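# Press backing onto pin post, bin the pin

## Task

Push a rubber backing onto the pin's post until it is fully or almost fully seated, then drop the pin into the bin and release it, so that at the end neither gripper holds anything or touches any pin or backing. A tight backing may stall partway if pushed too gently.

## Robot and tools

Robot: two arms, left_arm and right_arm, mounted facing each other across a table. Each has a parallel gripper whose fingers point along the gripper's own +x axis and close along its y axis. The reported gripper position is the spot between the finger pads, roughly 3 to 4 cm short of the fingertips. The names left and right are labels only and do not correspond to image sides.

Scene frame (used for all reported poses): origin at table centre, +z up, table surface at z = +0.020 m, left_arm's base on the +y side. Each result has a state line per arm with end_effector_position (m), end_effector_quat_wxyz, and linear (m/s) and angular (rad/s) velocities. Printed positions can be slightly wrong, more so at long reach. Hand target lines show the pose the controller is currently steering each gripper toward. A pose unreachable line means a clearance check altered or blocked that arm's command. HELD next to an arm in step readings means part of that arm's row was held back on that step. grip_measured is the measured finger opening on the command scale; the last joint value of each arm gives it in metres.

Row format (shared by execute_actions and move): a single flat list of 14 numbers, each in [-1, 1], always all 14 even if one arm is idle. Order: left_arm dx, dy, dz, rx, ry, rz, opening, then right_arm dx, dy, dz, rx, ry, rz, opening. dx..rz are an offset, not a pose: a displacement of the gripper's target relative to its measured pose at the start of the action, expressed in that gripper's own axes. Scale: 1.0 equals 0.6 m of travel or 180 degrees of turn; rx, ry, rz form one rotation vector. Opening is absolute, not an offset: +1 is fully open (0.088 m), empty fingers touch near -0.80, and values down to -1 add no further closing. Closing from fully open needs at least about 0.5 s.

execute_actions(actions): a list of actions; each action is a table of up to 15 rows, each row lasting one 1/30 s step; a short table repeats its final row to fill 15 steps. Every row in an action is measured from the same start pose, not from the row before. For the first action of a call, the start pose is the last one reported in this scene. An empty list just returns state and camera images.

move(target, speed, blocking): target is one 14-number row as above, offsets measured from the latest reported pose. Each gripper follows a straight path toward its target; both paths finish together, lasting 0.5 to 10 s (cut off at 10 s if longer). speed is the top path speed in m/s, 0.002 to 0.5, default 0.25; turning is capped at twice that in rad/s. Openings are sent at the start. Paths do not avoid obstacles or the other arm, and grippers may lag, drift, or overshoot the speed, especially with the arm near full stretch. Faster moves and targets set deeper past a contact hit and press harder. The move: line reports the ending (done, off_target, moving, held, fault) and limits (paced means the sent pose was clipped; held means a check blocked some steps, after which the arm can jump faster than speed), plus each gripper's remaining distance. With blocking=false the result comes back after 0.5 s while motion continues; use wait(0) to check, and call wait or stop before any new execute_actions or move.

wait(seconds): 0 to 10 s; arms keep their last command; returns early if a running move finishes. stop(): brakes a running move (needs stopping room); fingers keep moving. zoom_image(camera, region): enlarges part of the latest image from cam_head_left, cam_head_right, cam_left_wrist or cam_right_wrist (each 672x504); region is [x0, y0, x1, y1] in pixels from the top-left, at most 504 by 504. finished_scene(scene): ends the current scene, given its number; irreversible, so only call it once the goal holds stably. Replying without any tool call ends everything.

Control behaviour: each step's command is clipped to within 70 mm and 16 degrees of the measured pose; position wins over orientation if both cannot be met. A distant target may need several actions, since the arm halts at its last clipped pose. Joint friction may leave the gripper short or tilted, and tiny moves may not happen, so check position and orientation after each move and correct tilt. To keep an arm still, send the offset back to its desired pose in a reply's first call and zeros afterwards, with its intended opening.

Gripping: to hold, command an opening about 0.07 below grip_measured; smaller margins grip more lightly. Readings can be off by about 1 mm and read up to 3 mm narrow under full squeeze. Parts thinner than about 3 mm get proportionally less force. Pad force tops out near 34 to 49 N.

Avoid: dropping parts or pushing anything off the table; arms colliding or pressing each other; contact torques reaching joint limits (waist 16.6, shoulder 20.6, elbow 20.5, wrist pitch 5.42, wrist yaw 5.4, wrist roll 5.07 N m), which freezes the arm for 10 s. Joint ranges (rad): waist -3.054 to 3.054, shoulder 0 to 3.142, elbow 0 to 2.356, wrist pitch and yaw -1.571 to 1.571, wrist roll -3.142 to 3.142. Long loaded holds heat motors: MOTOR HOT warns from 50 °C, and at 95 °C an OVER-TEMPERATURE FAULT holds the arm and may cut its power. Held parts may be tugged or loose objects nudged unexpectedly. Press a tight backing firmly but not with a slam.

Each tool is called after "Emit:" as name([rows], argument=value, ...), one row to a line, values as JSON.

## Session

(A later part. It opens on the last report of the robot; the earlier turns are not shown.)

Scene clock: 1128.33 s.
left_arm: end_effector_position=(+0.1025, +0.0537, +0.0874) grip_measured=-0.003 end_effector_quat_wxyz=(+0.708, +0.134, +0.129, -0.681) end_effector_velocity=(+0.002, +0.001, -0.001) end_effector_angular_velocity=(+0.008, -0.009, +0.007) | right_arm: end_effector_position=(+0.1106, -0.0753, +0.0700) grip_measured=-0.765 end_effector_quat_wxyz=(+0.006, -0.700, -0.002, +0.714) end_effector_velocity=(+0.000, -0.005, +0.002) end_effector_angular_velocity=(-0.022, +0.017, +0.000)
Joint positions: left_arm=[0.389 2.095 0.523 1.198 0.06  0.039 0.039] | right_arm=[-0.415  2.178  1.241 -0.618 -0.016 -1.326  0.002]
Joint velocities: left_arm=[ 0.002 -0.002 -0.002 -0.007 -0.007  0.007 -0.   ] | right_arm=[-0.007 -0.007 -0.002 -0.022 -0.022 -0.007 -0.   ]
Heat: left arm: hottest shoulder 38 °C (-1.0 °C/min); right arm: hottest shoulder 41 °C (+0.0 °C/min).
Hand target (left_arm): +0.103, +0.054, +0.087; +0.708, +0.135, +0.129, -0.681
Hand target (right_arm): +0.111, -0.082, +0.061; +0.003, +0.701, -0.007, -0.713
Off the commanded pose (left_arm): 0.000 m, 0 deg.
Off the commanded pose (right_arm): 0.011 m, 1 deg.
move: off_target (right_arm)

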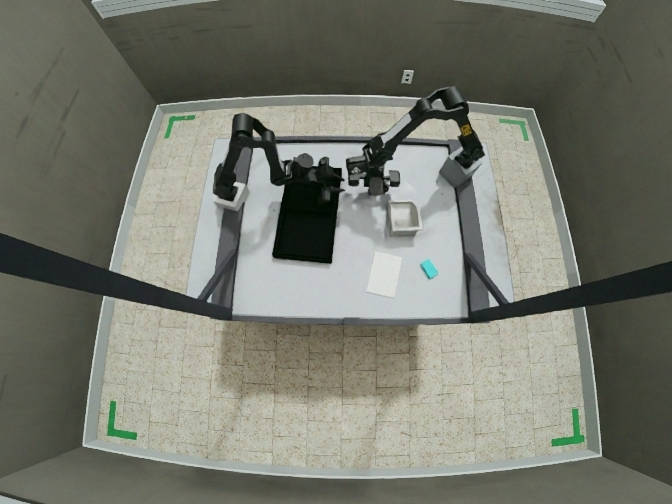

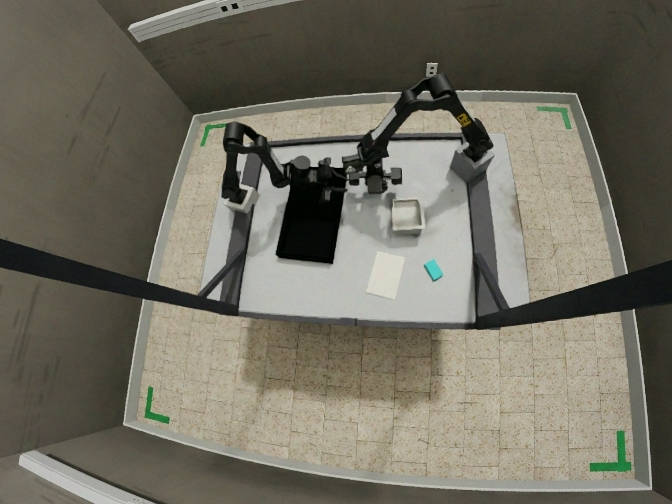

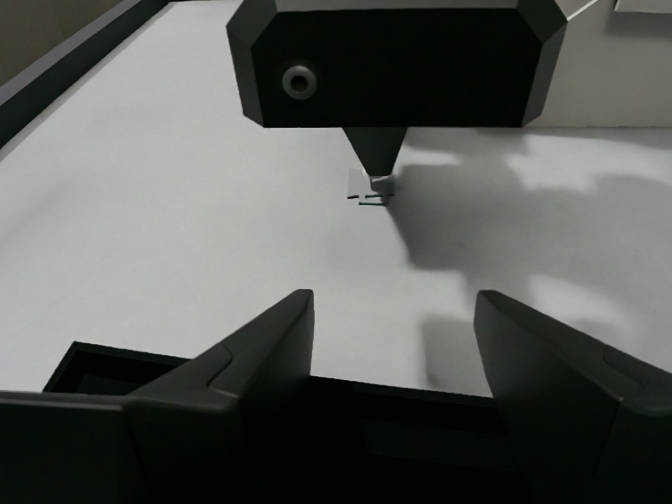

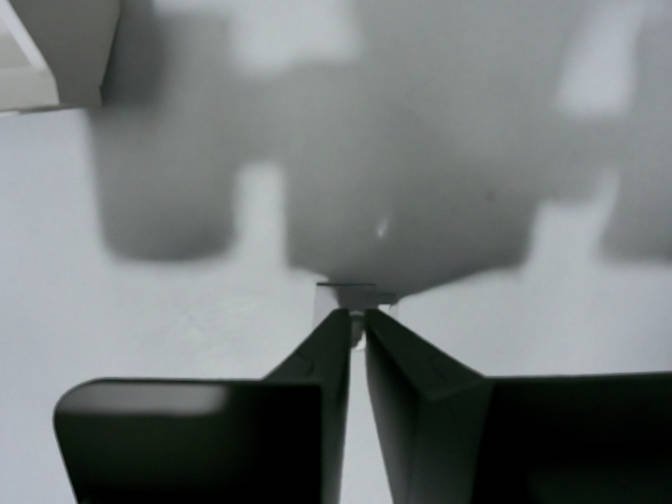

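Emit:
execute_actions([
  [[0,0,0,0,0,0,0.0, 0.01565,0.00948,-0.00433,0,0.00393,0.00738,-0.79]],
])

Emit:
zoom_image(camera="cam_left_wrist", region=[336, 136, 408, 208])

Emit:
zoom_image(camera="cam_right_wrist", region=[314, 266, 404, 356])

Scene clock: 1189.30 s.
left_arm: end_effector_position=(+0.1025, +0.0537, +0.0876) grip_measured=-0.003 end_effector_quat_wxyz=(+0.708, +0.134, +0.128, -0.681) end_effector_velocity=(-0.002, +0.001, -0.003) end_effector_angular_velocity=(+0.012, +0.011, -0.007) | right_arm: end_effector_position=(+0.1107, -0.0753, +0.0700) grip_measured=-0.765 end_effector_quat_wxyz=(+0.006, -0.700, -0.002, +0.714) end_effector_velocity=(-0.001, -0.003, -0.001) end_effector_angular_velocity=(-0.013, +0.004, +0.025)
Joint positions: left_arm=[0.389 2.095 0.523 1.199 0.06  0.039 0.039] | right_arm=[-0.415  2.178  1.241 -0.618 -0.016 -1.326  0.002]
Joint velocities: left_arm=[-0.002  0.002 -0.002 -0.007  0.007 -0.007 -0.   ] | right_arm=[ 0.002  0.002 -0.002 -0.007 -0.007 -0.022  0.   ]
Heat: left arm: hottest shoulder 38 °C (+0.0 °C/min); right arm: hottest shoulder 39 °C (-2.0 °C/min).
Hand target (left_arm): +0.103, +0.054, +0.087; +0.708, +0.134, +0.129, -0.681
Hand target (right_arm): +0.113, -0.081, +0.061; +0.002, +0.704, -0.006, -0.710
Off the commanded pose (left_arm): 0.000 m, 0 deg.
Off the commanded pose (right_arm): 0.011 m, 1 deg.
Step readings (end_effector_position):
0: left_arm (+0.1025, +0.0537, +0.0874) | right_arm (+0.1106, -0.0753, +0.0700)
1: left_arm (+0.1025, +0.0537, +0.0874) | right_arm (+0.1106, -0.0753, +0.0700)
2: left_arm (+0.1025, +0.0537, +0.0875) | right_arm (+0.1106, -0.0753, +0.0700)
4: left_arm (+0.1025, +0.0537, +0.0875) | right_arm (+0.1106, -0.0753, +0.0700)
8: left_arm (+0.1025, +0.0537, +0.0875) | right_arm (+0.1107, -0.0753, +0.0700)
15: end_effector_position above

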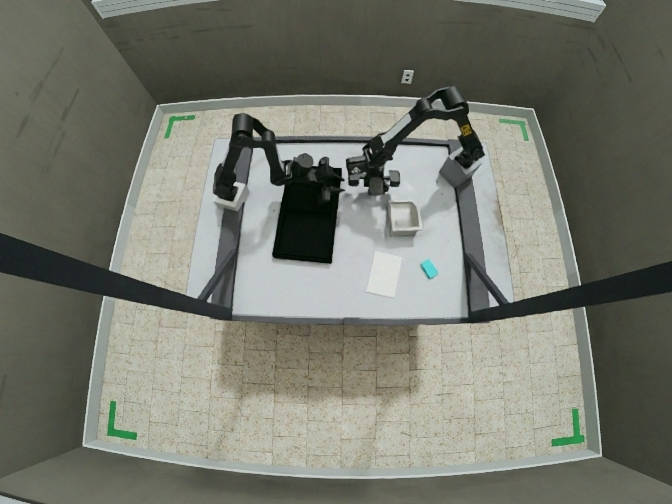

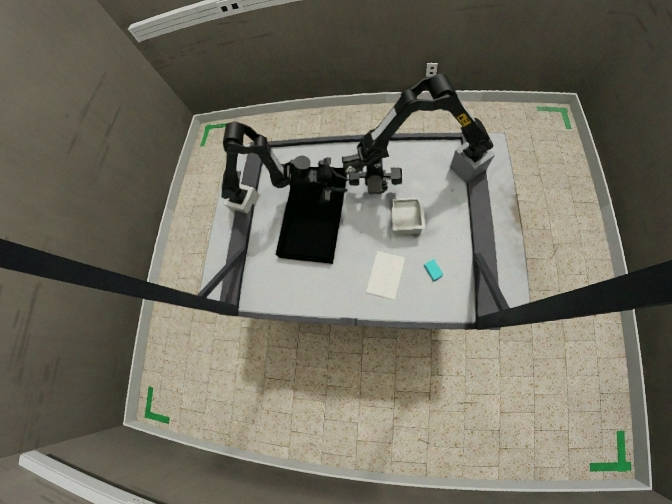

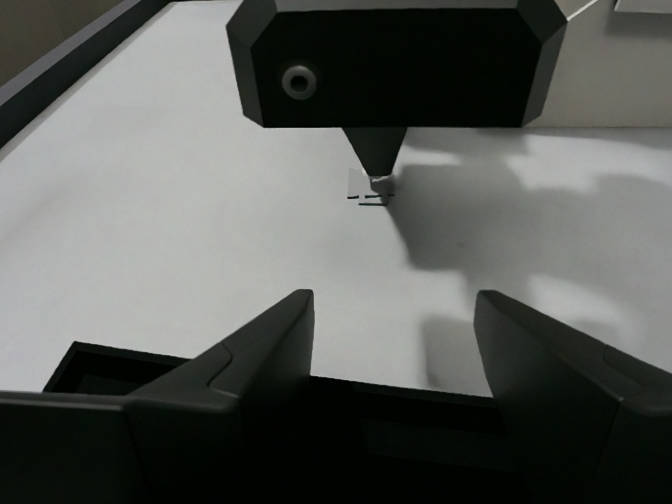

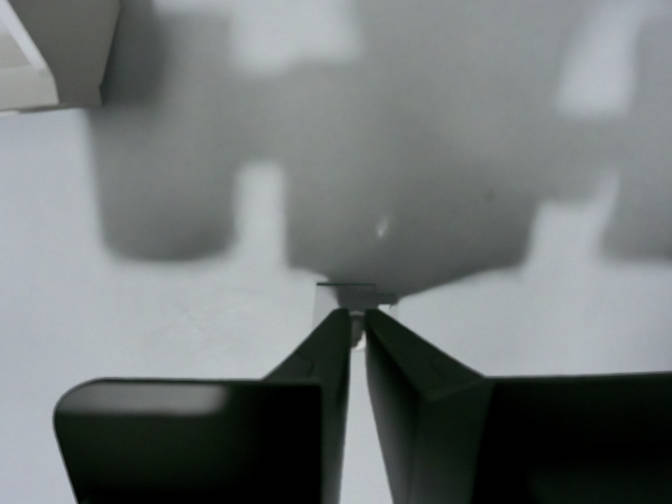

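Region (336, 136, 408, 208) of cam_left_wrist's 672x504 image, scaled by 7.000, with more detail than that image has.

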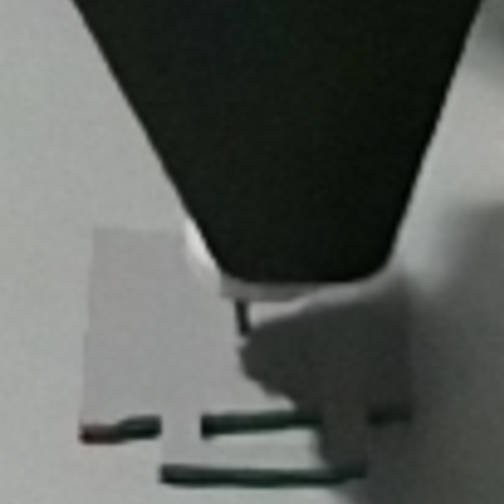

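Region (314, 266, 404, 356) of cam_right_wrist's 672x504 image, scaled by 5.600, with more detail than that image has.

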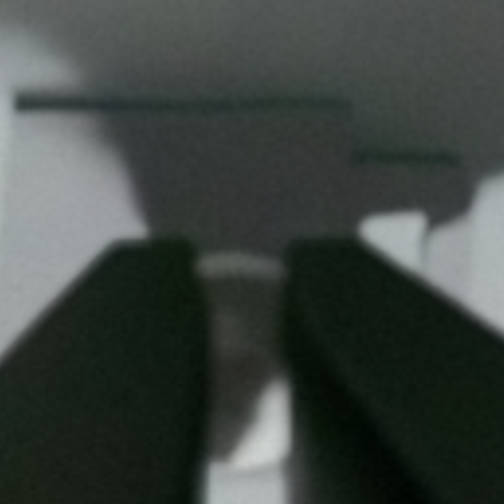

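Emit:
execute_actions([
  [[0,0,0,0,0,0,0.0, -0.00913,-0.00423,0.00125,0,-0.00125,-0.00494,-0.79],[0,0,0,0,0,0,0.0, -0.00913,-0.00423,0.00125,0,-0.00125,-0.00494,-0.79],[0,0,0,0,0,0,0.0, -0.00913,-0.00423,0.00125,0,-0.00125,-0.00494,-0.79],[0,0,0,0,0,0,0.0, -0.00913,-0.00423,0.00125,0,-0.00125,-0.00494,-0.79],[0,0,0,0,0,0,0.0, -0.00913,-0.00423,0.00125,0,-0.00125,-0.00494,-0.79],[0,0,0,0,0,0,0.0, -0.00913,-0.00423,0.00125,0,-0.00125,-0.00494,-0.79],[0,0,0,0,0,0,0.0, -0.00913,-0.00423,0.00125,0,-0.00125,-0.00494,-0.79],[0,0,0,0,0,0,0.0, -0.00916,-0.00213,0.00071,0,-0.00078,-0.00309,-0.79],[0,0,0,0,0,0,0.0, -0.0092,-0.00002,0.00016,0,-0.00031,-0.00123,-0.79],[0,0,0,0,0,0,0.0, -0.00923,0.00208,-0.00038,0,0.00016,0.00062,-0.79]],
])

Emit:
wait(seconds=0.3)

Emit:
zoom_image(camera="cam_left_wrist", region=[336, 136, 408, 208])

Emit:
zoom_image(camera="cam_right_wrist", region=[314, 266, 404, 356])

Scene clock: 1234.57 s.
left_arm: end_effector_position=(+0.1025, +0.0537, +0.0876) grip_measured=-0.003 end_effector_quat_wxyz=(+0.708, +0.134, +0.128, -0.681) end_effector_velocity=(-0.002, +0.002, -0.004) end_effector_angular_velocity=(+0.021, +0.012, -0.007) | right_arm: end_effector_position=(+0.1111, -0.0768, +0.0725) grip_measured=-0.765 end_effector_quat_wxyz=(+0.004, -0.701, -0.000, +0.713) end_effector_velocity=(-0.000, -0.007, +0.001) end_effector_angular_velocity=(-0.023, +0.002, +0.024)
Joint positions: left_arm=[0.389 2.095 0.523 1.199 0.06  0.039 0.039] | right_arm=[-0.415  2.171  1.241 -0.631 -0.016 -1.326  0.002]
Joint velocities: left_arm=[-0.002 -0.002 -0.002 -0.022  0.007 -0.007 -0.   ] | right_arm=[ 0.002 -0.007 -0.007 -0.022 -0.007 -0.022 -0.   ]
Heat: left arm: hottest shoulder 37 °C (-1.0 °C/min); right arm: hottest shoulder 38 °C (-1.0 °C/min).
Hand target (left_arm): +0.103, +0.054, +0.088; +0.708, +0.134, +0.128, -0.681
Hand target (right_arm): +0.111, -0.077, +0.075; -0.006, +0.701, +0.001, -0.714
Off the commanded pose (left_arm): 0.000 m, 0 deg.
Off the commanded pose (right_arm): 0.003 m, 0 deg.
Step readings (end_effector_position):
0: left_arm (+0.1025, +0.0537, +0.0876) | right_arm (+0.1107, -0.0753, +0.0700)
1: left_arm (+0.1025, +0.0537, +0.0876) | right_arm (+0.1107, -0.0752, +0.0703)
2: left_arm (+0.1025, +0.0537, +0.0876) | right_arm (+0.1106, -0.0749, +0.0708)
4: left_arm (+0.1025, +0.0537, +0.0876) | right_arm (+0.1106, -0.0747, +0.0712)
8: left_arm (+0.1025, +0.0537, +0.0876) | right_arm (+0.1105, -0.0745, +0.0717)
15: end_effector_position above

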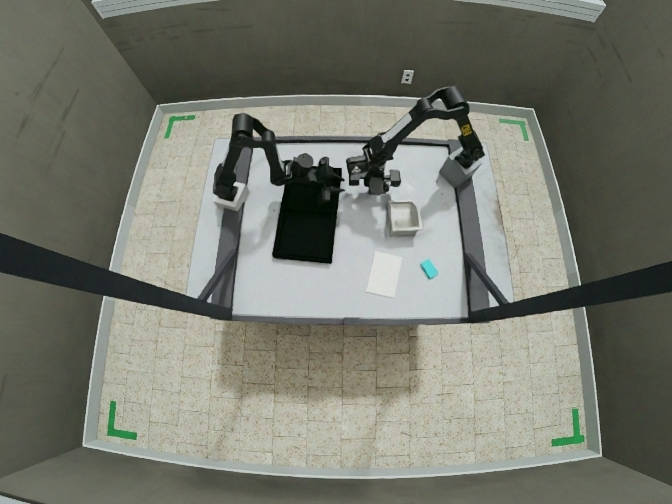

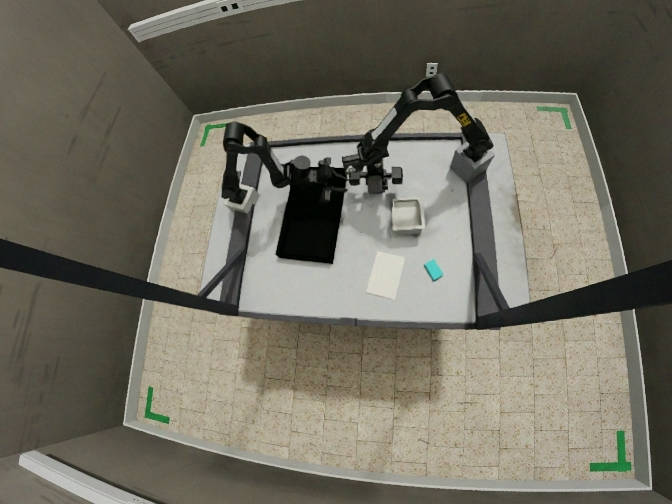

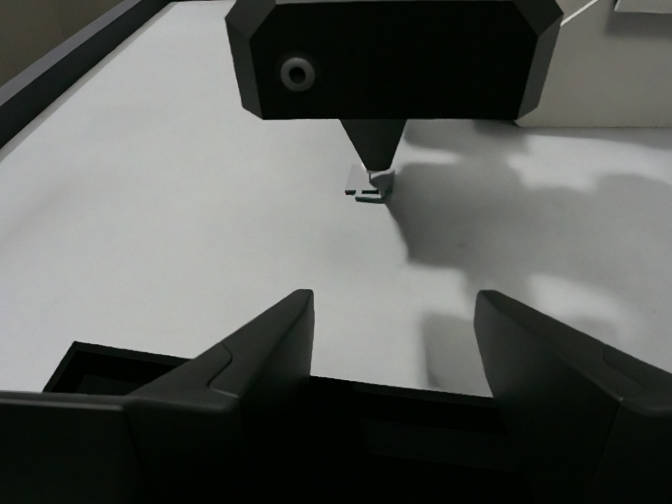

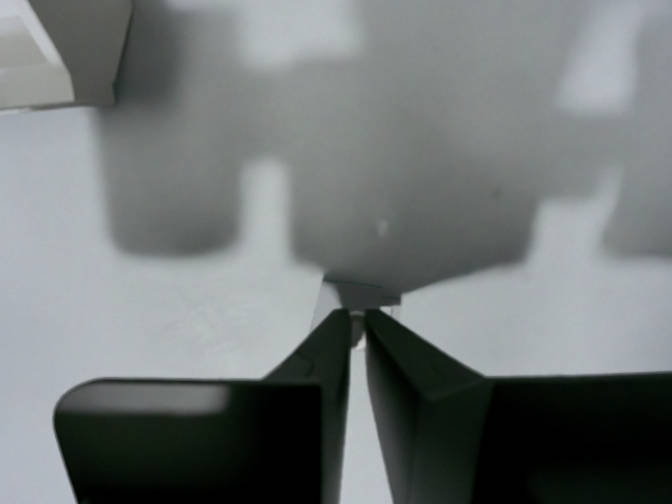

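Scene clock: 1234.87 s.
left_arm: end_effector_position=(+0.1025, +0.0537, +0.0876) grip_measured=-0.003 end_effector_quat_wxyz=(+0.708, +0.134, +0.128, -0.681) end_effector_velocity=(+0.000, -0.001, +0.004) end_effector_angular_velocity=(-0.012, -0.011, +0.002) | right_arm: end_effector_position=(+0.1111, -0.0771, +0.0725) grip_measured=-0.765 end_effector_quat_wxyz=(+0.004, -0.701, +0.001, +0.713) end_effector_velocity=(+0.001, -0.005, +0.000) end_effector_angular_velocity=(-0.023, +0.002, +0.005)
Joint positions: left_arm=[0.389 2.095 0.523 1.199 0.06  0.039 0.039] | right_arm=[-0.415  2.171  1.241 -0.632 -0.016 -1.326  0.002]
Joint velocities: left_arm=[-0.002 -0.007 -0.002  0.007 -0.007  0.007 -0.   ] | right_arm=[-0.002 -0.002 -0.002 -0.022 -0.007 -0.007 -0.   ]
Heat: left arm: hottest shoulder 37 °C (-1.0 °C/min); right arm: hottest shoulder 38 °C (-1.0 °C/min).
Hand target (left_arm): +0.103, +0.054, +0.088; +0.708, +0.134, +0.128, -0.681
Hand target (right_arm): +0.111, -0.077, +0.075; -0.006, +0.701, +0.001, -0.714
Off the commanded pose (left_arm): 0.000 m, 0 deg.
Off the commanded pose (right_arm): 0.003 m, 0 deg.
wait: 0.30 s; at rest by 0.17 s

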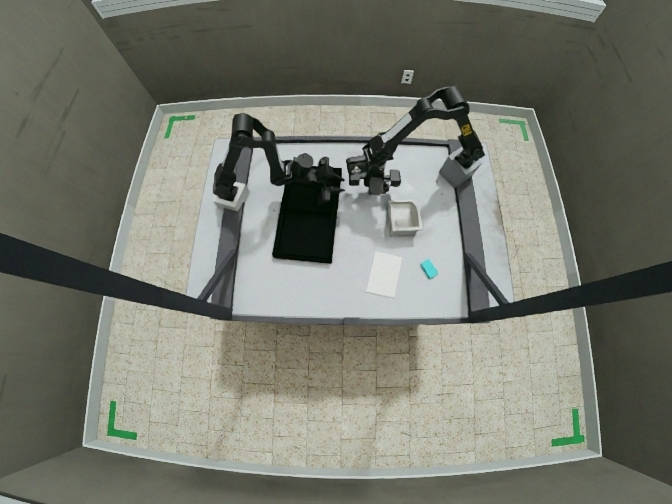

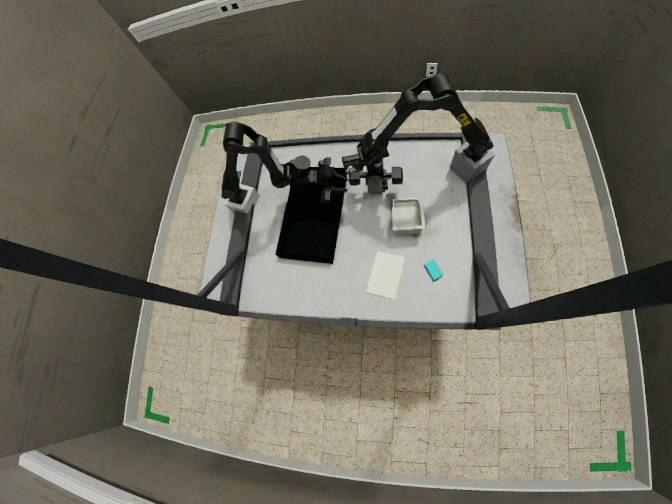

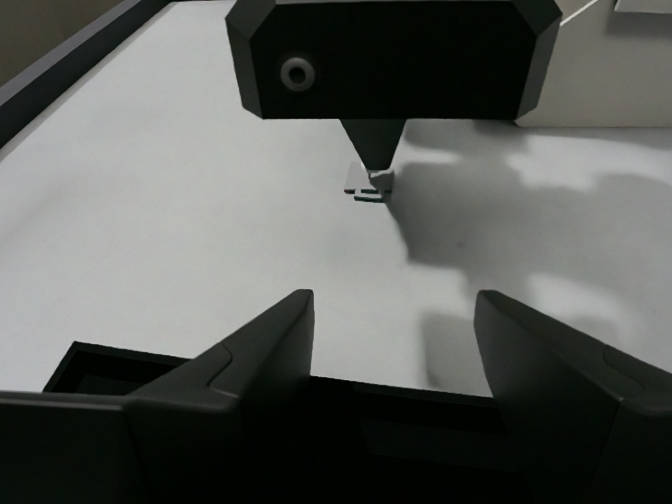

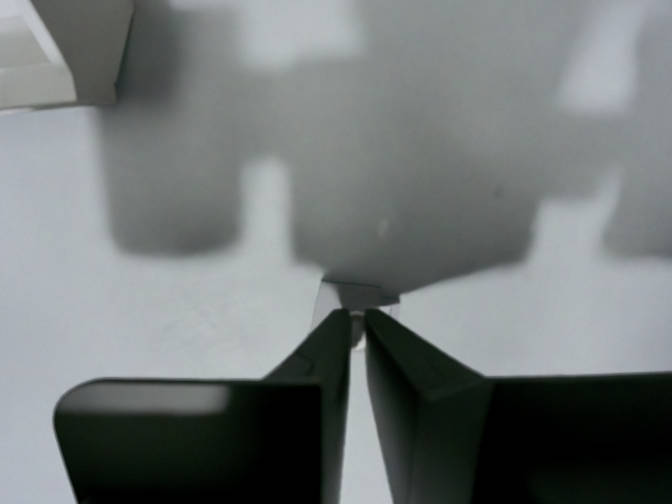

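Region (336, 136, 408, 208) of cam_left_wrist's 672x504 image, scaled by 7.000, with more detail than that image has.

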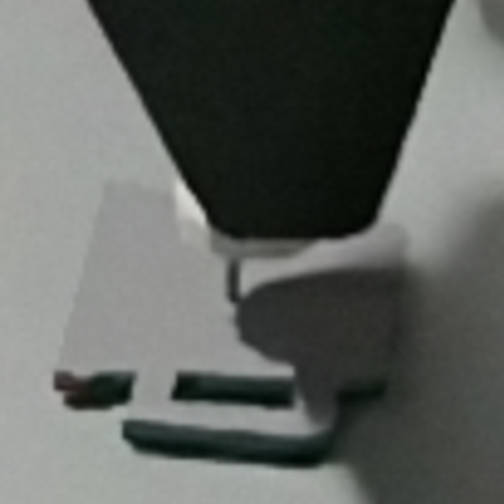

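Region (314, 266, 404, 356) of cam_right_wrist's 672x504 image, scaled by 5.600, with more detail than that image has.

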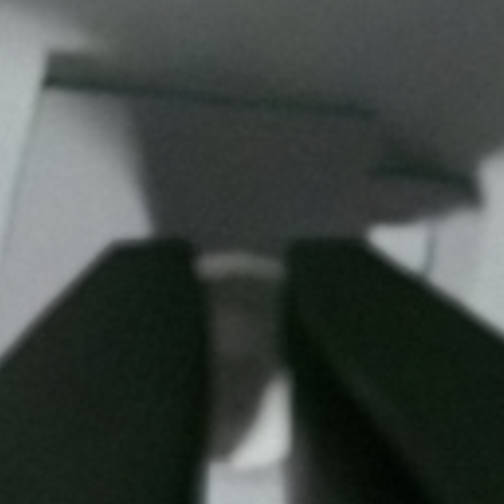

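Emit:
execute_actions([
  [[0,0,0,0,0,0,0, 0.0066,0.0051,-0.0014,0,0.0010,0.0039,-0.79],[0,0,0,0,0,0,0, 0.00993,0.00763,-0.00213,0,0.00148,0.00587,-0.79],[0,0,0,0,0,0,0, 0.0103,0.00763,-0.00214,0,0.00148,0.00587,-0.79],[0,0,0,0,0,0,0, 0.0107,0.00763,-0.00214,0,0.00148,0.00587,-0.79],[0,0,0,0,0,0,0, 0.0111,0.00763,-0.00215,0,0.00148,0.00587,-0.79],[0,0,0,0,0,0,0, 0.0115,0.00764,-0.00216,0,0.00148,0.00587,-0.79],[0,0,0,0,0,0,0, 0.0119,0.00764,-0.00216,0,0.00148,0.00587,-0.79],[0,0,0,0,0,0,0, 0.0123,0.00764,-0.00217,0,0.00148,0.00587,-0.79],[0,0,0,0,0,0,0, 0.0127,0.00764,-0.00218,0,0.00148,0.00587,-0.79],[0,0,0,0,0,0,0, 0.0131,0.00764,-0.00218,0,0.00148,0.00587,-0.79],[0,0,0,0,0,0,0, 0.0135,0.00765,-0.00219,0,0.00148,0.00587,-0.79],[0,0,0,0,0,0,0, 0.0139,0.00765,-0.0022,0,0.00148,0.00587,-0.79],[0,0,0,0,0,0,0, 0.0143,0.00765,-0.0022,0,0.00148,0.00587,-0.79],[0,0,0,0,0,0,0, 0.0146,0.00765,-0.00221,0,0.00148,0.00587,-0.79],[0,0,0,0,0,0,0, 0.0149,0.00765,-0.00222,0,0.00148,0.00587,-0.79]],
  [[0,0,0,0,0,0,0, 0.0113,0.0080,-0.00225,0,0.00155,0.0061,-0.79],[0,0,0,0,0,0,0, 0.0121,0.0083,-0.00234,0,0.00161,0.00634,-0.79],[0,0,0,0,0,0,0, 0.0129,0.0086,-0.00243,0,0.00167,0.00657,-0.79],[0,0,0,0,0,0,0, 0.0137,0.0089,-0.00252,0,0.00173,0.00681,-0.79],[0,0,0,0,0,0,0, 0.0145,0.0092,-0.00261,0,0.00179,0.00704,-0.79],[0,0,0,0,0,0,0, 0.0153,0.0095,-0.0027,0,0.00185,0.00728,-0.79],[0,0,0,0,0,0,0, 0.0161,0.0098,-0.00279,0,0.00191,0.00751,-0.79],[0,0,0,0,0,0,0, 0.0169,0.0101,-0.00288,0,0.00197,0.00775,-0.79],[0,0,0,0,0,0,0, 0.0177,0.0104,-0.00297,0,0.00203,0.00798,-0.79],[0,0,0,0,0,0,0, 0.0185,0.0107,-0.00306,0,0.00209,0.00822,-0.79],[0,0,0,0,0,0,0, 0.0193,0.0110,-0.00315,0,0.00215,0.00845,-0.79],[0,0,0,0,0,0,0, 0.0201,0.0113,-0.00324,0,0.00221,0.00869,-0.79],[0,0,0,0,0,0,0, 0.0209,0.0116,-0.00333,0,0.00227,0.00892,-0.79],[0,0,0,0,0,0,0, 0.0217,0.0119,-0.00342,0,0.00232,0.00916,-0.79],[0,0,0,0,0,0,0, 0.0225,0.0122,-0.00352,0,0.00237,0.00939,-0.79]],
])

Emit:
wait(seconds=0.3)

Emit:
zoom_image(camera="cam_left_wrist", region=[336, 136, 408, 208])

Emit:
zoom_image(camera="cam_right_wrist", region=[314, 266, 404, 356])

Scene clock: 1277.10 s.
left_arm: end_effector_position=(+0.1025, +0.0536, +0.0877) grip_measured=-0.003 end_effector_quat_wxyz=(+0.708, +0.134, +0.128, -0.681) end_effector_velocity=(+0.002, +0.003, -0.006) end_effector_angular_velocity=(+0.027, -0.007, +0.007) | right_arm: end_effector_position=(+0.1112, -0.0772, +0.0693) grip_measured=-0.765 end_effector_quat_wxyz=(+0.004, -0.701, +0.001, +0.713) end_effector_velocity=(-0.001, +0.002, -0.005) end_effector_angular_velocity=(+0.006, +0.009, +0.005)
Joint positions: left_arm=[0.389 2.095 0.523 1.2   0.06  0.039 0.039] | right_arm=[-0.415  2.179  1.239 -0.622 -0.016 -1.326  0.002]
Joint velocities: left_arm=[ 0.002  0.002 -0.002 -0.022 -0.007  0.007 -0.   ] | right_arm=[-0.002  0.012 -0.002  0.022 -0.007 -0.007 -0.   ]
Heat: left arm: hottest shoulder 37 °C (+0.0 °C/min); right arm: hottest shoulder 46 °C (+8.0 °C/min).
Hand target (left_arm): +0.103, +0.054, +0.088; +0.708, +0.134, +0.128, -0.681
Hand target (right_arm): +0.113, -0.084, +0.058; +0.006, +0.703, -0.011, -0.711
Off the commanded pose (left_arm): 0.000 m, 0 deg.
Off the commanded pose (right_arm): 0.014 m, 2 deg.
Step readings (end_effector_position; steps 1 to 15: 1st action; 16 to 30: 2nd action):
0: left_arm (+0.1025, +0.0537, +0.0876) | right_arm (+0.1112, -0.0772, +0.0725)
1: left_arm (+0.1025, +0.0536, +0.0877) | right_arm (+0.1112, -0.0772, +0.0725)
2: left_arm (+0.1025, +0.0536, +0.0877) | right_arm (+0.1112, -0.0772, +0.0725)
4: left_arm (+0.1025, +0.0536, +0.0877) | right_arm (+0.1112, -0.0772, +0.0725)
8: left_arm (+0.1025, +0.0536, +0.0877) | right_arm (+0.1111, -0.0772, +0.0722)
15: left_arm (+0.1025, +0.0536, +0.0877) | right_arm (+0.1111, -0.0769, +0.0709)
16: left_arm (+0.1025, +0.0536, +0.0877) | right_arm (+0.1111, -0.0770, +0.0708)
17: left_arm (+0.1025, +0.0536, +0.0877) | right_arm (+0.1111, -0.0770, +0.0708)
19: left_arm (+0.1025, +0.0536, +0.0877) | right_arm (+0.1111, -0.0770, +0.0706)
23: left_arm (+0.1025, +0.0536, +0.0877) | right_arm (+0.1112, -0.0772, +0.0701)
30: end_effector_position above

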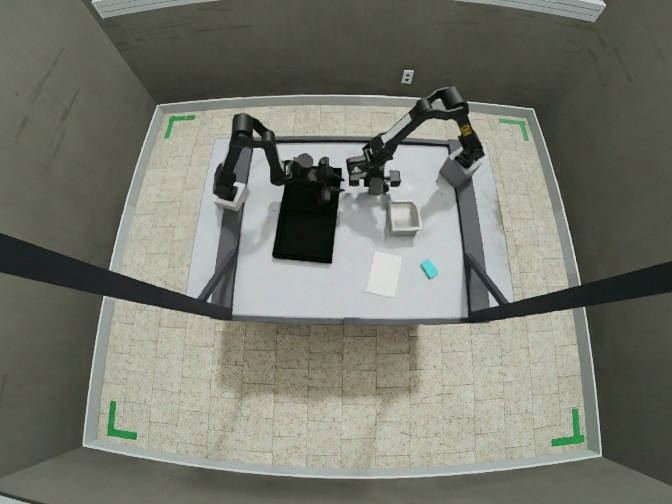

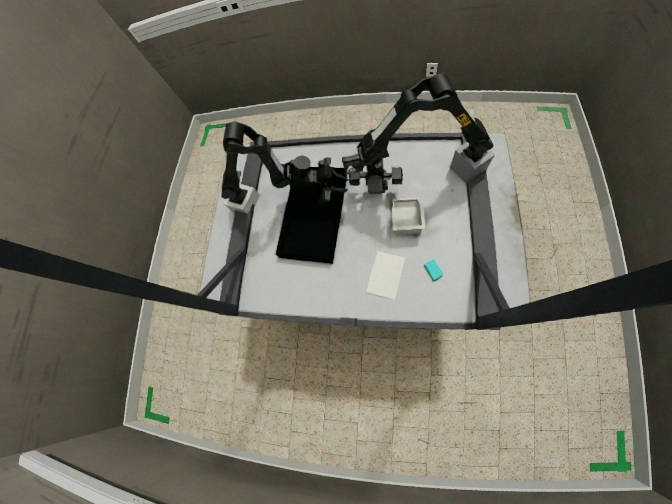

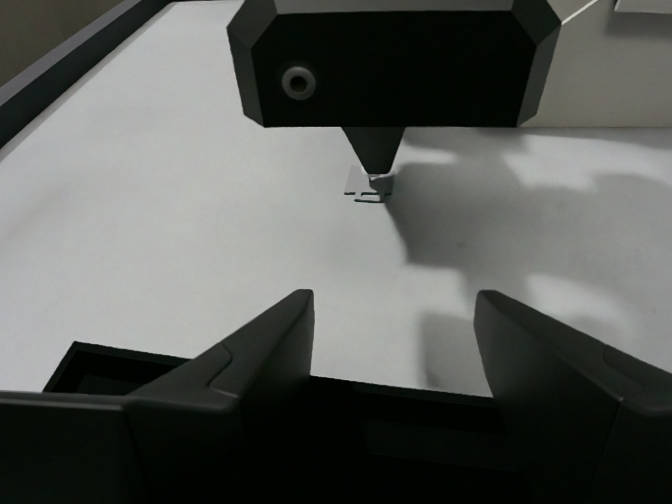

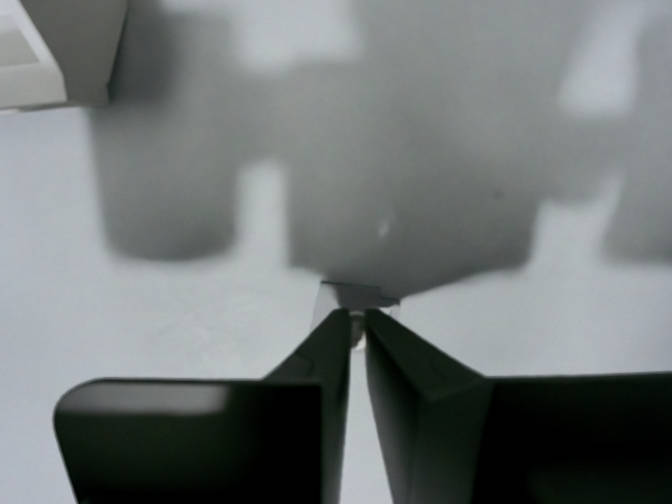

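Scene clock: 1277.40 s.
left_arm: end_effector_position=(+0.1025, +0.0536, +0.0877) grip_measured=-0.003 end_effector_quat_wxyz=(+0.708, +0.134, +0.128, -0.681) end_effector_velocity=(-0.002, +0.001, +0.001) end_effector_angular_velocity=(+0.002, +0.010, -0.007) | right_arm: end_effector_position=(+0.1111, -0.0772, +0.0691) grip_measured=-0.765 end_effector_quat_wxyz=(+0.004, -0.701, +0.001, +0.713) end_effector_velocity=(-0.002, -0.002, +0.002) end_effector_angular_velocity=(-0.004, +0.007, +0.010)
Joint positions: left_arm=[0.389 2.095 0.523 1.2   0.06  0.039 0.039] | right_arm=[-0.415  2.179  1.238 -0.621 -0.016 -1.326  0.002]
Joint velocities: left_arm=[-0.002 -0.007 -0.002 -0.007  0.007 -0.007  0.   ] | right_arm=[ 0.002 -0.007 -0.002 -0.007 -0.007 -0.007 -0.   ]
Heat: left arm: hottest shoulder 37 °C (+0.0 °C/min); right arm: hottest shoulder 46 °C (+8.1 °C/min).
Hand target (left_arm): +0.103, +0.054, +0.088; +0.708, +0.134, +0.128, -0.681
Hand target (right_arm): +0.113, -0.084, +0.058; +0.006, +0.703, -0.011, -0.711
Off the commanded pose (left_arm): 0.000 m, 0 deg.
Off the commanded pose (right_arm): 0.014 m, 2 deg.
wait: 0.30 s; at rest by 0.17 s

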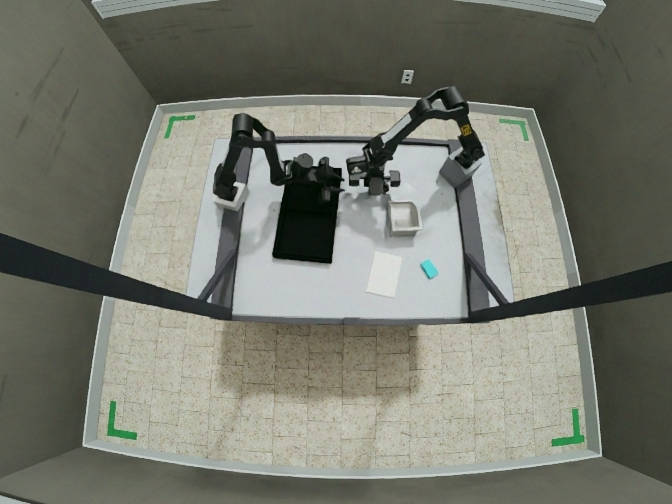

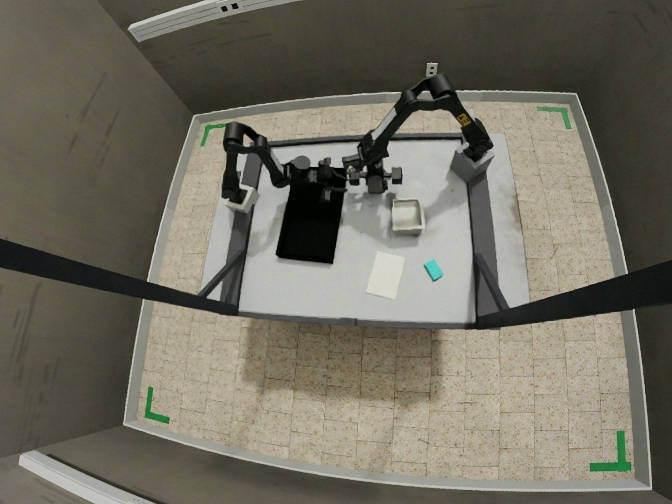

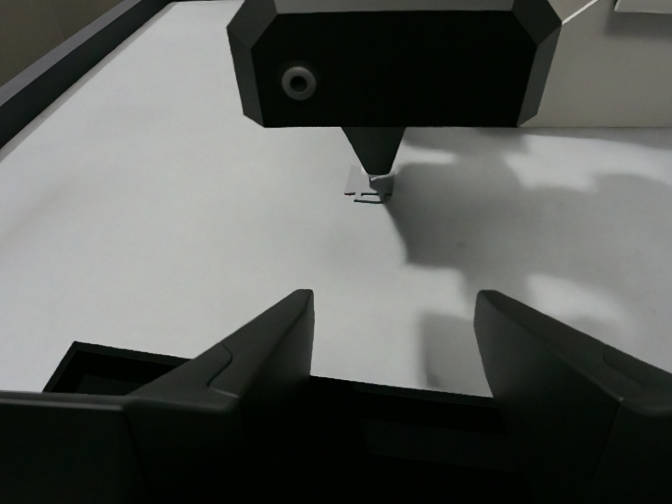

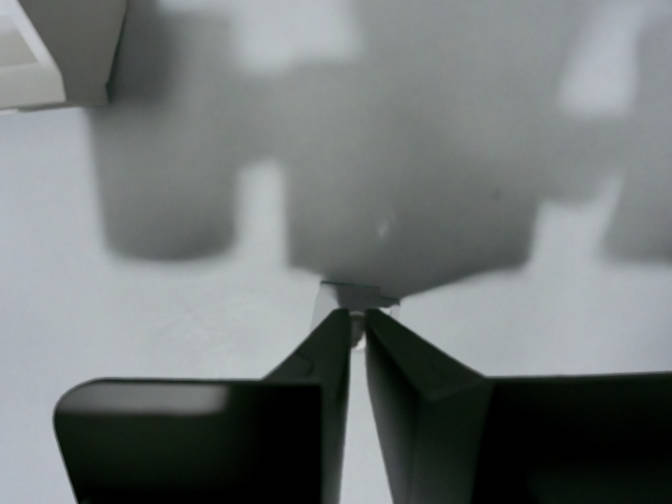

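Region (336, 136, 408, 208) of cam_left_wrist's 672x504 image, scaled by 7.000, with more detail than that image has.

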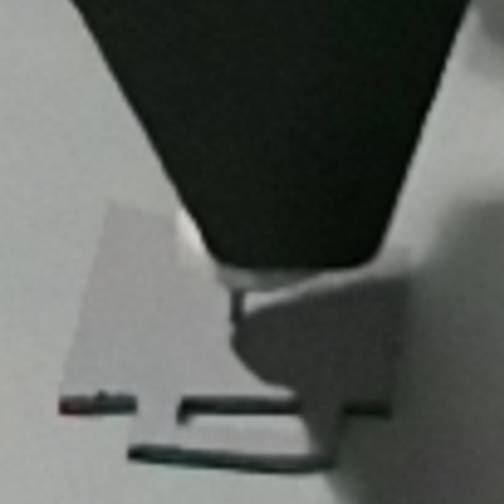

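Region (314, 266, 404, 356) of cam_right_wrist's 672x504 image, scaled by 5.600, with more detail than that image has.

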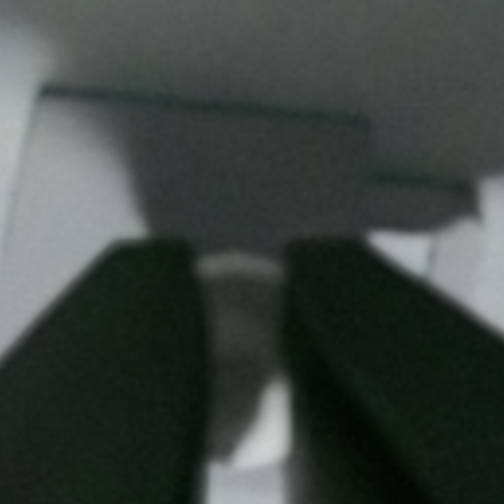

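Emit:
execute_actions([
  [[0,0,0,0,0,0,0, 0.0200,0.0125,-0.0036,0,0.0024,0.0096,-0.79],[0,0,0,0,0,0,0, 0.0208,0.0130,-0.00374,0,0.0025,0.0100,-0.79],[0,0,0,0,0,0,0, 0.0216,0.0135,-0.00388,0,0.0026,0.0104,-0.79],[0,0,0,0,0,0,0, 0.0224,0.0140,-0.00402,0,0.0027,0.0108,-0.79],[0,0,0,0,0,0,0, 0.0232,0.0145,-0.00416,0,0.0028,0.0112,-0.79],[0,0,0,0,0,0,0, 0.0240,0.0150,-0.0043,0,0.0029,0.0116,-0.79],[0,0,0,0,0,0,0, 0.0248,0.0155,-0.00444,0,0.0030,0.0120,-0.79],[0,0,0,0,0,0,0, 0.0256,0.0160,-0.00458,0,0.0031,0.0124,-0.79],[0,0,0,0,0,0,0, 0.0264,0.0165,-0.00472,0,0.0032,0.0128,-0.79],[0,0,0,0,0,0,0, 0.0272,0.0170,-0.00486,0,0.0033,0.0132,-0.79],[0,0,0,0,0,0,0, 0.0280,0.0175,-0.0050,0,0.0034,0.0136,-0.79],[0,0,0,0,0,0,0, 0.0288,0.0180,-0.00514,0,0.0035,0.0140,-0.79],[0,0,0,0,0,0,0, 0.0296,0.0185,-0.00528,0,0.0036,0.0144,-0.79],[0,0,0,0,0,0,0, 0.0304,0.0190,-0.00542,0,0.0037,0.0148,-0.79],[0,0,0,0,0,0,0, 0.0312,0.0195,-0.00556,0,0.0038,0.0152,-0.79]],
])

Emit:
wait(seconds=0.3)

Emit:
zoom_image(camera="cam_left_wrist", region=[336, 136, 408, 208])

Emit:
zoom_image(camera="cam_right_wrist", region=[314, 266, 404, 356])

Scene clock: 1299.40 s.
left_arm: end_effector_position=(+0.1025, +0.0536, +0.0877) grip_measured=-0.003 end_effector_quat_wxyz=(+0.708, +0.134, +0.128, -0.681) end_effector_velocity=(+0.002, +0.002, -0.003) end_effector_angular_velocity=(+0.012, +0.005, +0.012) | right_arm: end_effector_position=(+0.1113, -0.0780, +0.0677) grip_measured=-0.765 end_effector_quat_wxyz=(+0.003, -0.701, +0.002, +0.713) end_effector_velocity=(+0.003, -0.004, -0.002) end_effector_angular_velocity=(-0.015, -0.011, -0.010)
Joint positions: left_arm=[0.389 2.095 0.523 1.2   0.06  0.039 0.039] | right_arm=[-0.415  2.182  1.236 -0.619 -0.016 -1.326  0.002]
Joint velocities: left_arm=[ 0.002  0.002 -0.002 -0.007 -0.007 -0.007 -0.   ] | right_arm=[-0.002  0.002 -0.007 -0.007  0.007  0.007 -0.   ]
Heat: left arm: hottest shoulder 37 °C (+0.0 °C/min); right arm: hottest shoulder 42 °C (+2.0 °C/min).
Hand target (left_arm): +0.103, +0.054, +0.088; +0.708, +0.134, +0.128, -0.681
Hand target (right_arm): +0.114, -0.089, +0.051; +0.013, +0.705, -0.017, -0.709
Off the commanded pose (left_arm): 0.000 m, 0 deg.
Off the commanded pose (right_arm): 0.021 m, 3 deg.
Step readings (end_effector_position):
0: left_arm (+0.1025, +0.0536, +0.0877) | right_arm (+0.1111, -0.0772, +0.0691)
1: left_arm (+0.1025, +0.0536, +0.0877) | right_arm (+0.1111, -0.0771, +0.0691)
2: left_arm (+0.1025, +0.0536, +0.0877) | right_arm (+0.1112, -0.0772, +0.0691)
4: left_arm (+0.1025, +0.0536, +0.0877) | right_arm (+0.1112, -0.0774, +0.0689)
8: left_arm (+0.1025, +0.0536, +0.0877) | right_arm (+0.1112, -0.0775, +0.0685)
15: end_effector_position above

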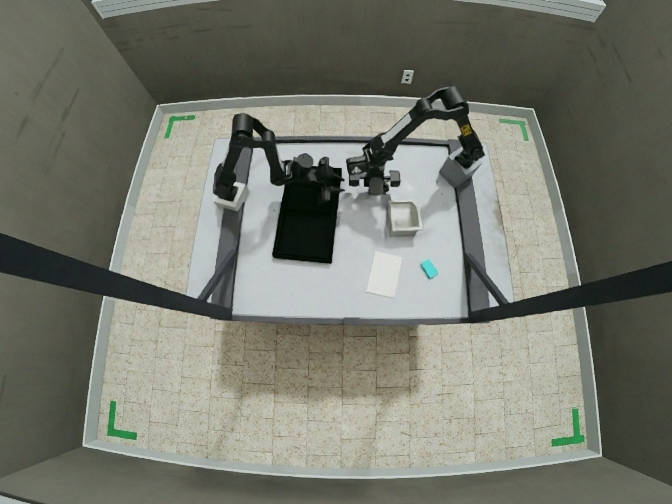

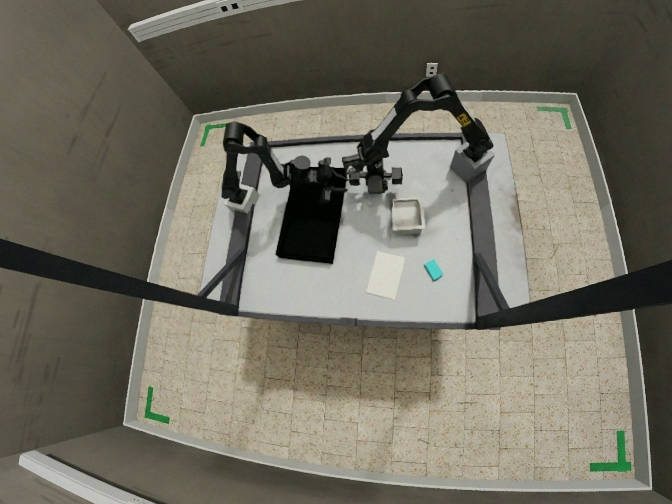

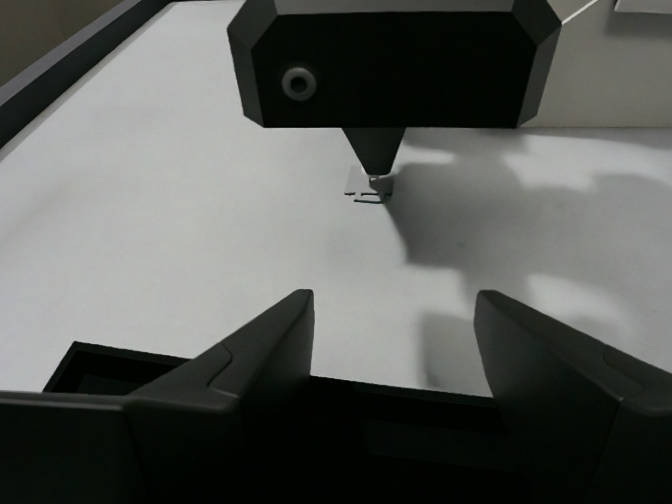

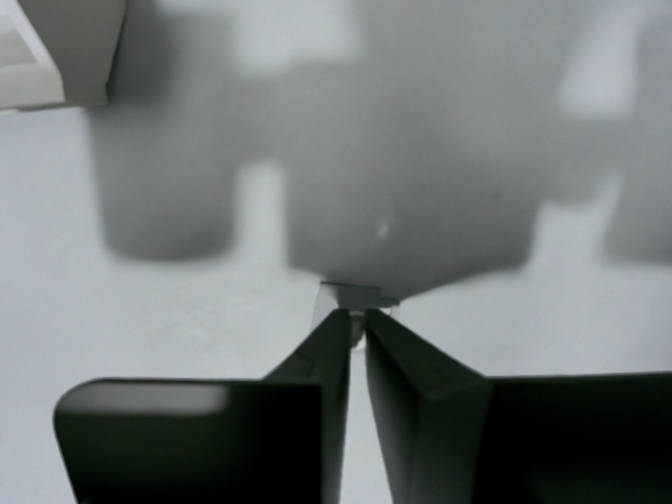

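Scene clock: 1299.70 s.
left_arm: end_effector_position=(+0.1025, +0.0536, +0.0877) grip_measured=-0.003 end_effector_quat_wxyz=(+0.708, +0.134, +0.128, -0.681) end_effector_velocity=(+0.002, +0.001, +0.001) end_effector_angular_velocity=(+0.002, +0.013, +0.026) | right_arm: end_effector_position=(+0.1114, -0.0781, +0.0675) grip_measured=-0.765 end_effector_quat_wxyz=(+0.003, -0.701, +0.002, +0.713) end_effector_velocity=(+0.002, -0.002, +0.000) end_effector_angular_velocity=(-0.005, -0.009, +0.019)
Joint positions: left_arm=[0.389 2.095 0.523 1.2   0.06  0.039 0.039] | right_arm=[-0.415  2.182  1.236 -0.619 -0.016 -1.326  0.002]
Joint velocities: left_arm=[-0.002 -0.007 -0.002 -0.007 -0.022 -0.022  0.   ] | right_arm=[-0.002 -0.002 -0.002 -0.007  0.007 -0.022 -0.   ]
Heat: left arm: hottest shoulder 37 °C (+0.0 °C/min); right arm: hottest shoulder 42 °C (+2.0 °C/min).
Hand target (left_arm): +0.103, +0.054, +0.088; +0.708, +0.134, +0.128, -0.681
Hand target (right_arm): +0.114, -0.089, +0.051; +0.013, +0.705, -0.017, -0.709
Off the commanded pose (left_arm): 0.000 m, 0 deg.
Off the commanded pose (right_arm): 0.020 m, 3 deg.
wait: 0.30 s; at rest by 0.17 s

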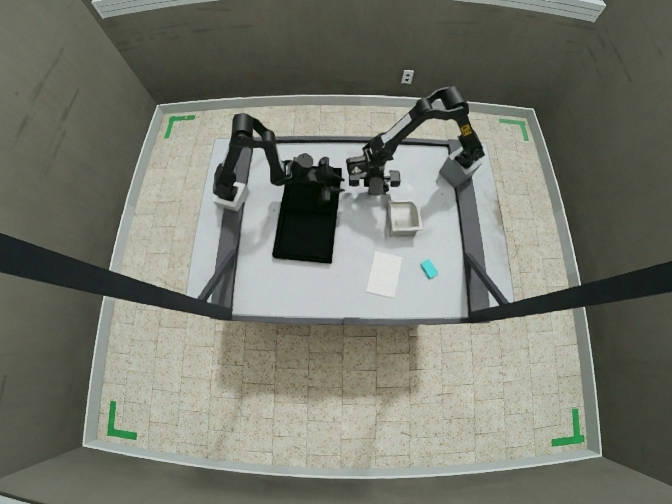

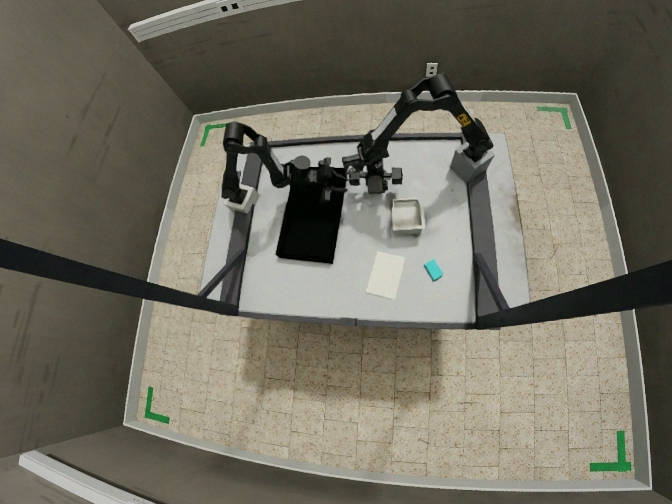

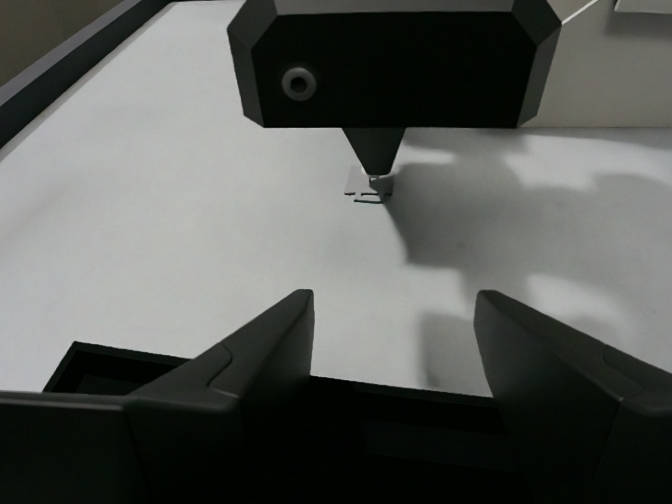

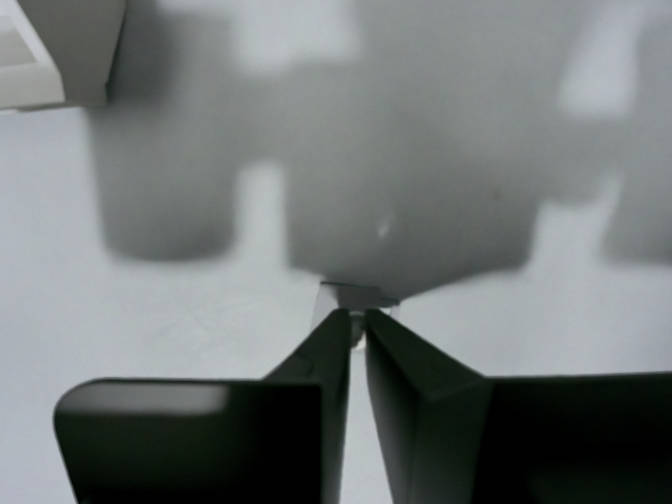

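Region (336, 136, 408, 208) of cam_left_wrist's 672x504 image, scaled by 7.000, with more detail than that image has.

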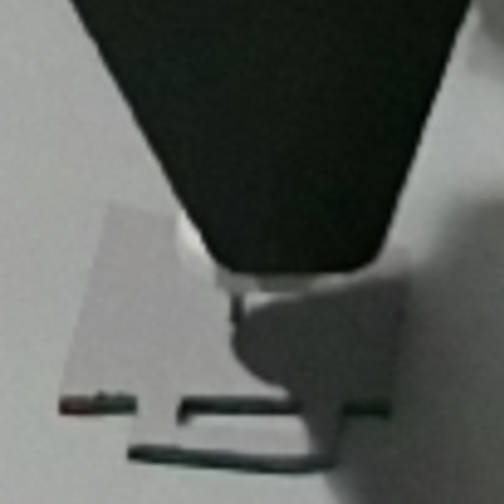

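Region (314, 266, 404, 356) of cam_right_wrist's 672x504 image, scaled by 5.600, with more detail than that image has.

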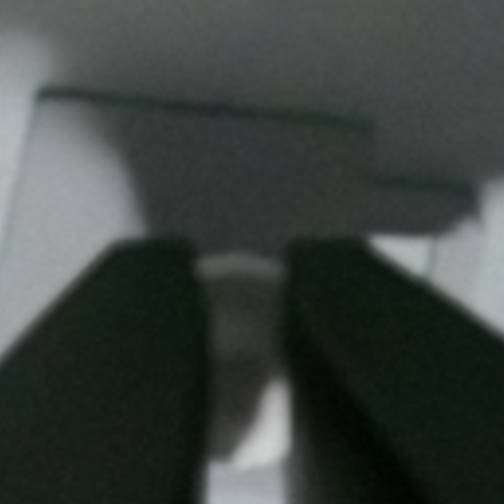

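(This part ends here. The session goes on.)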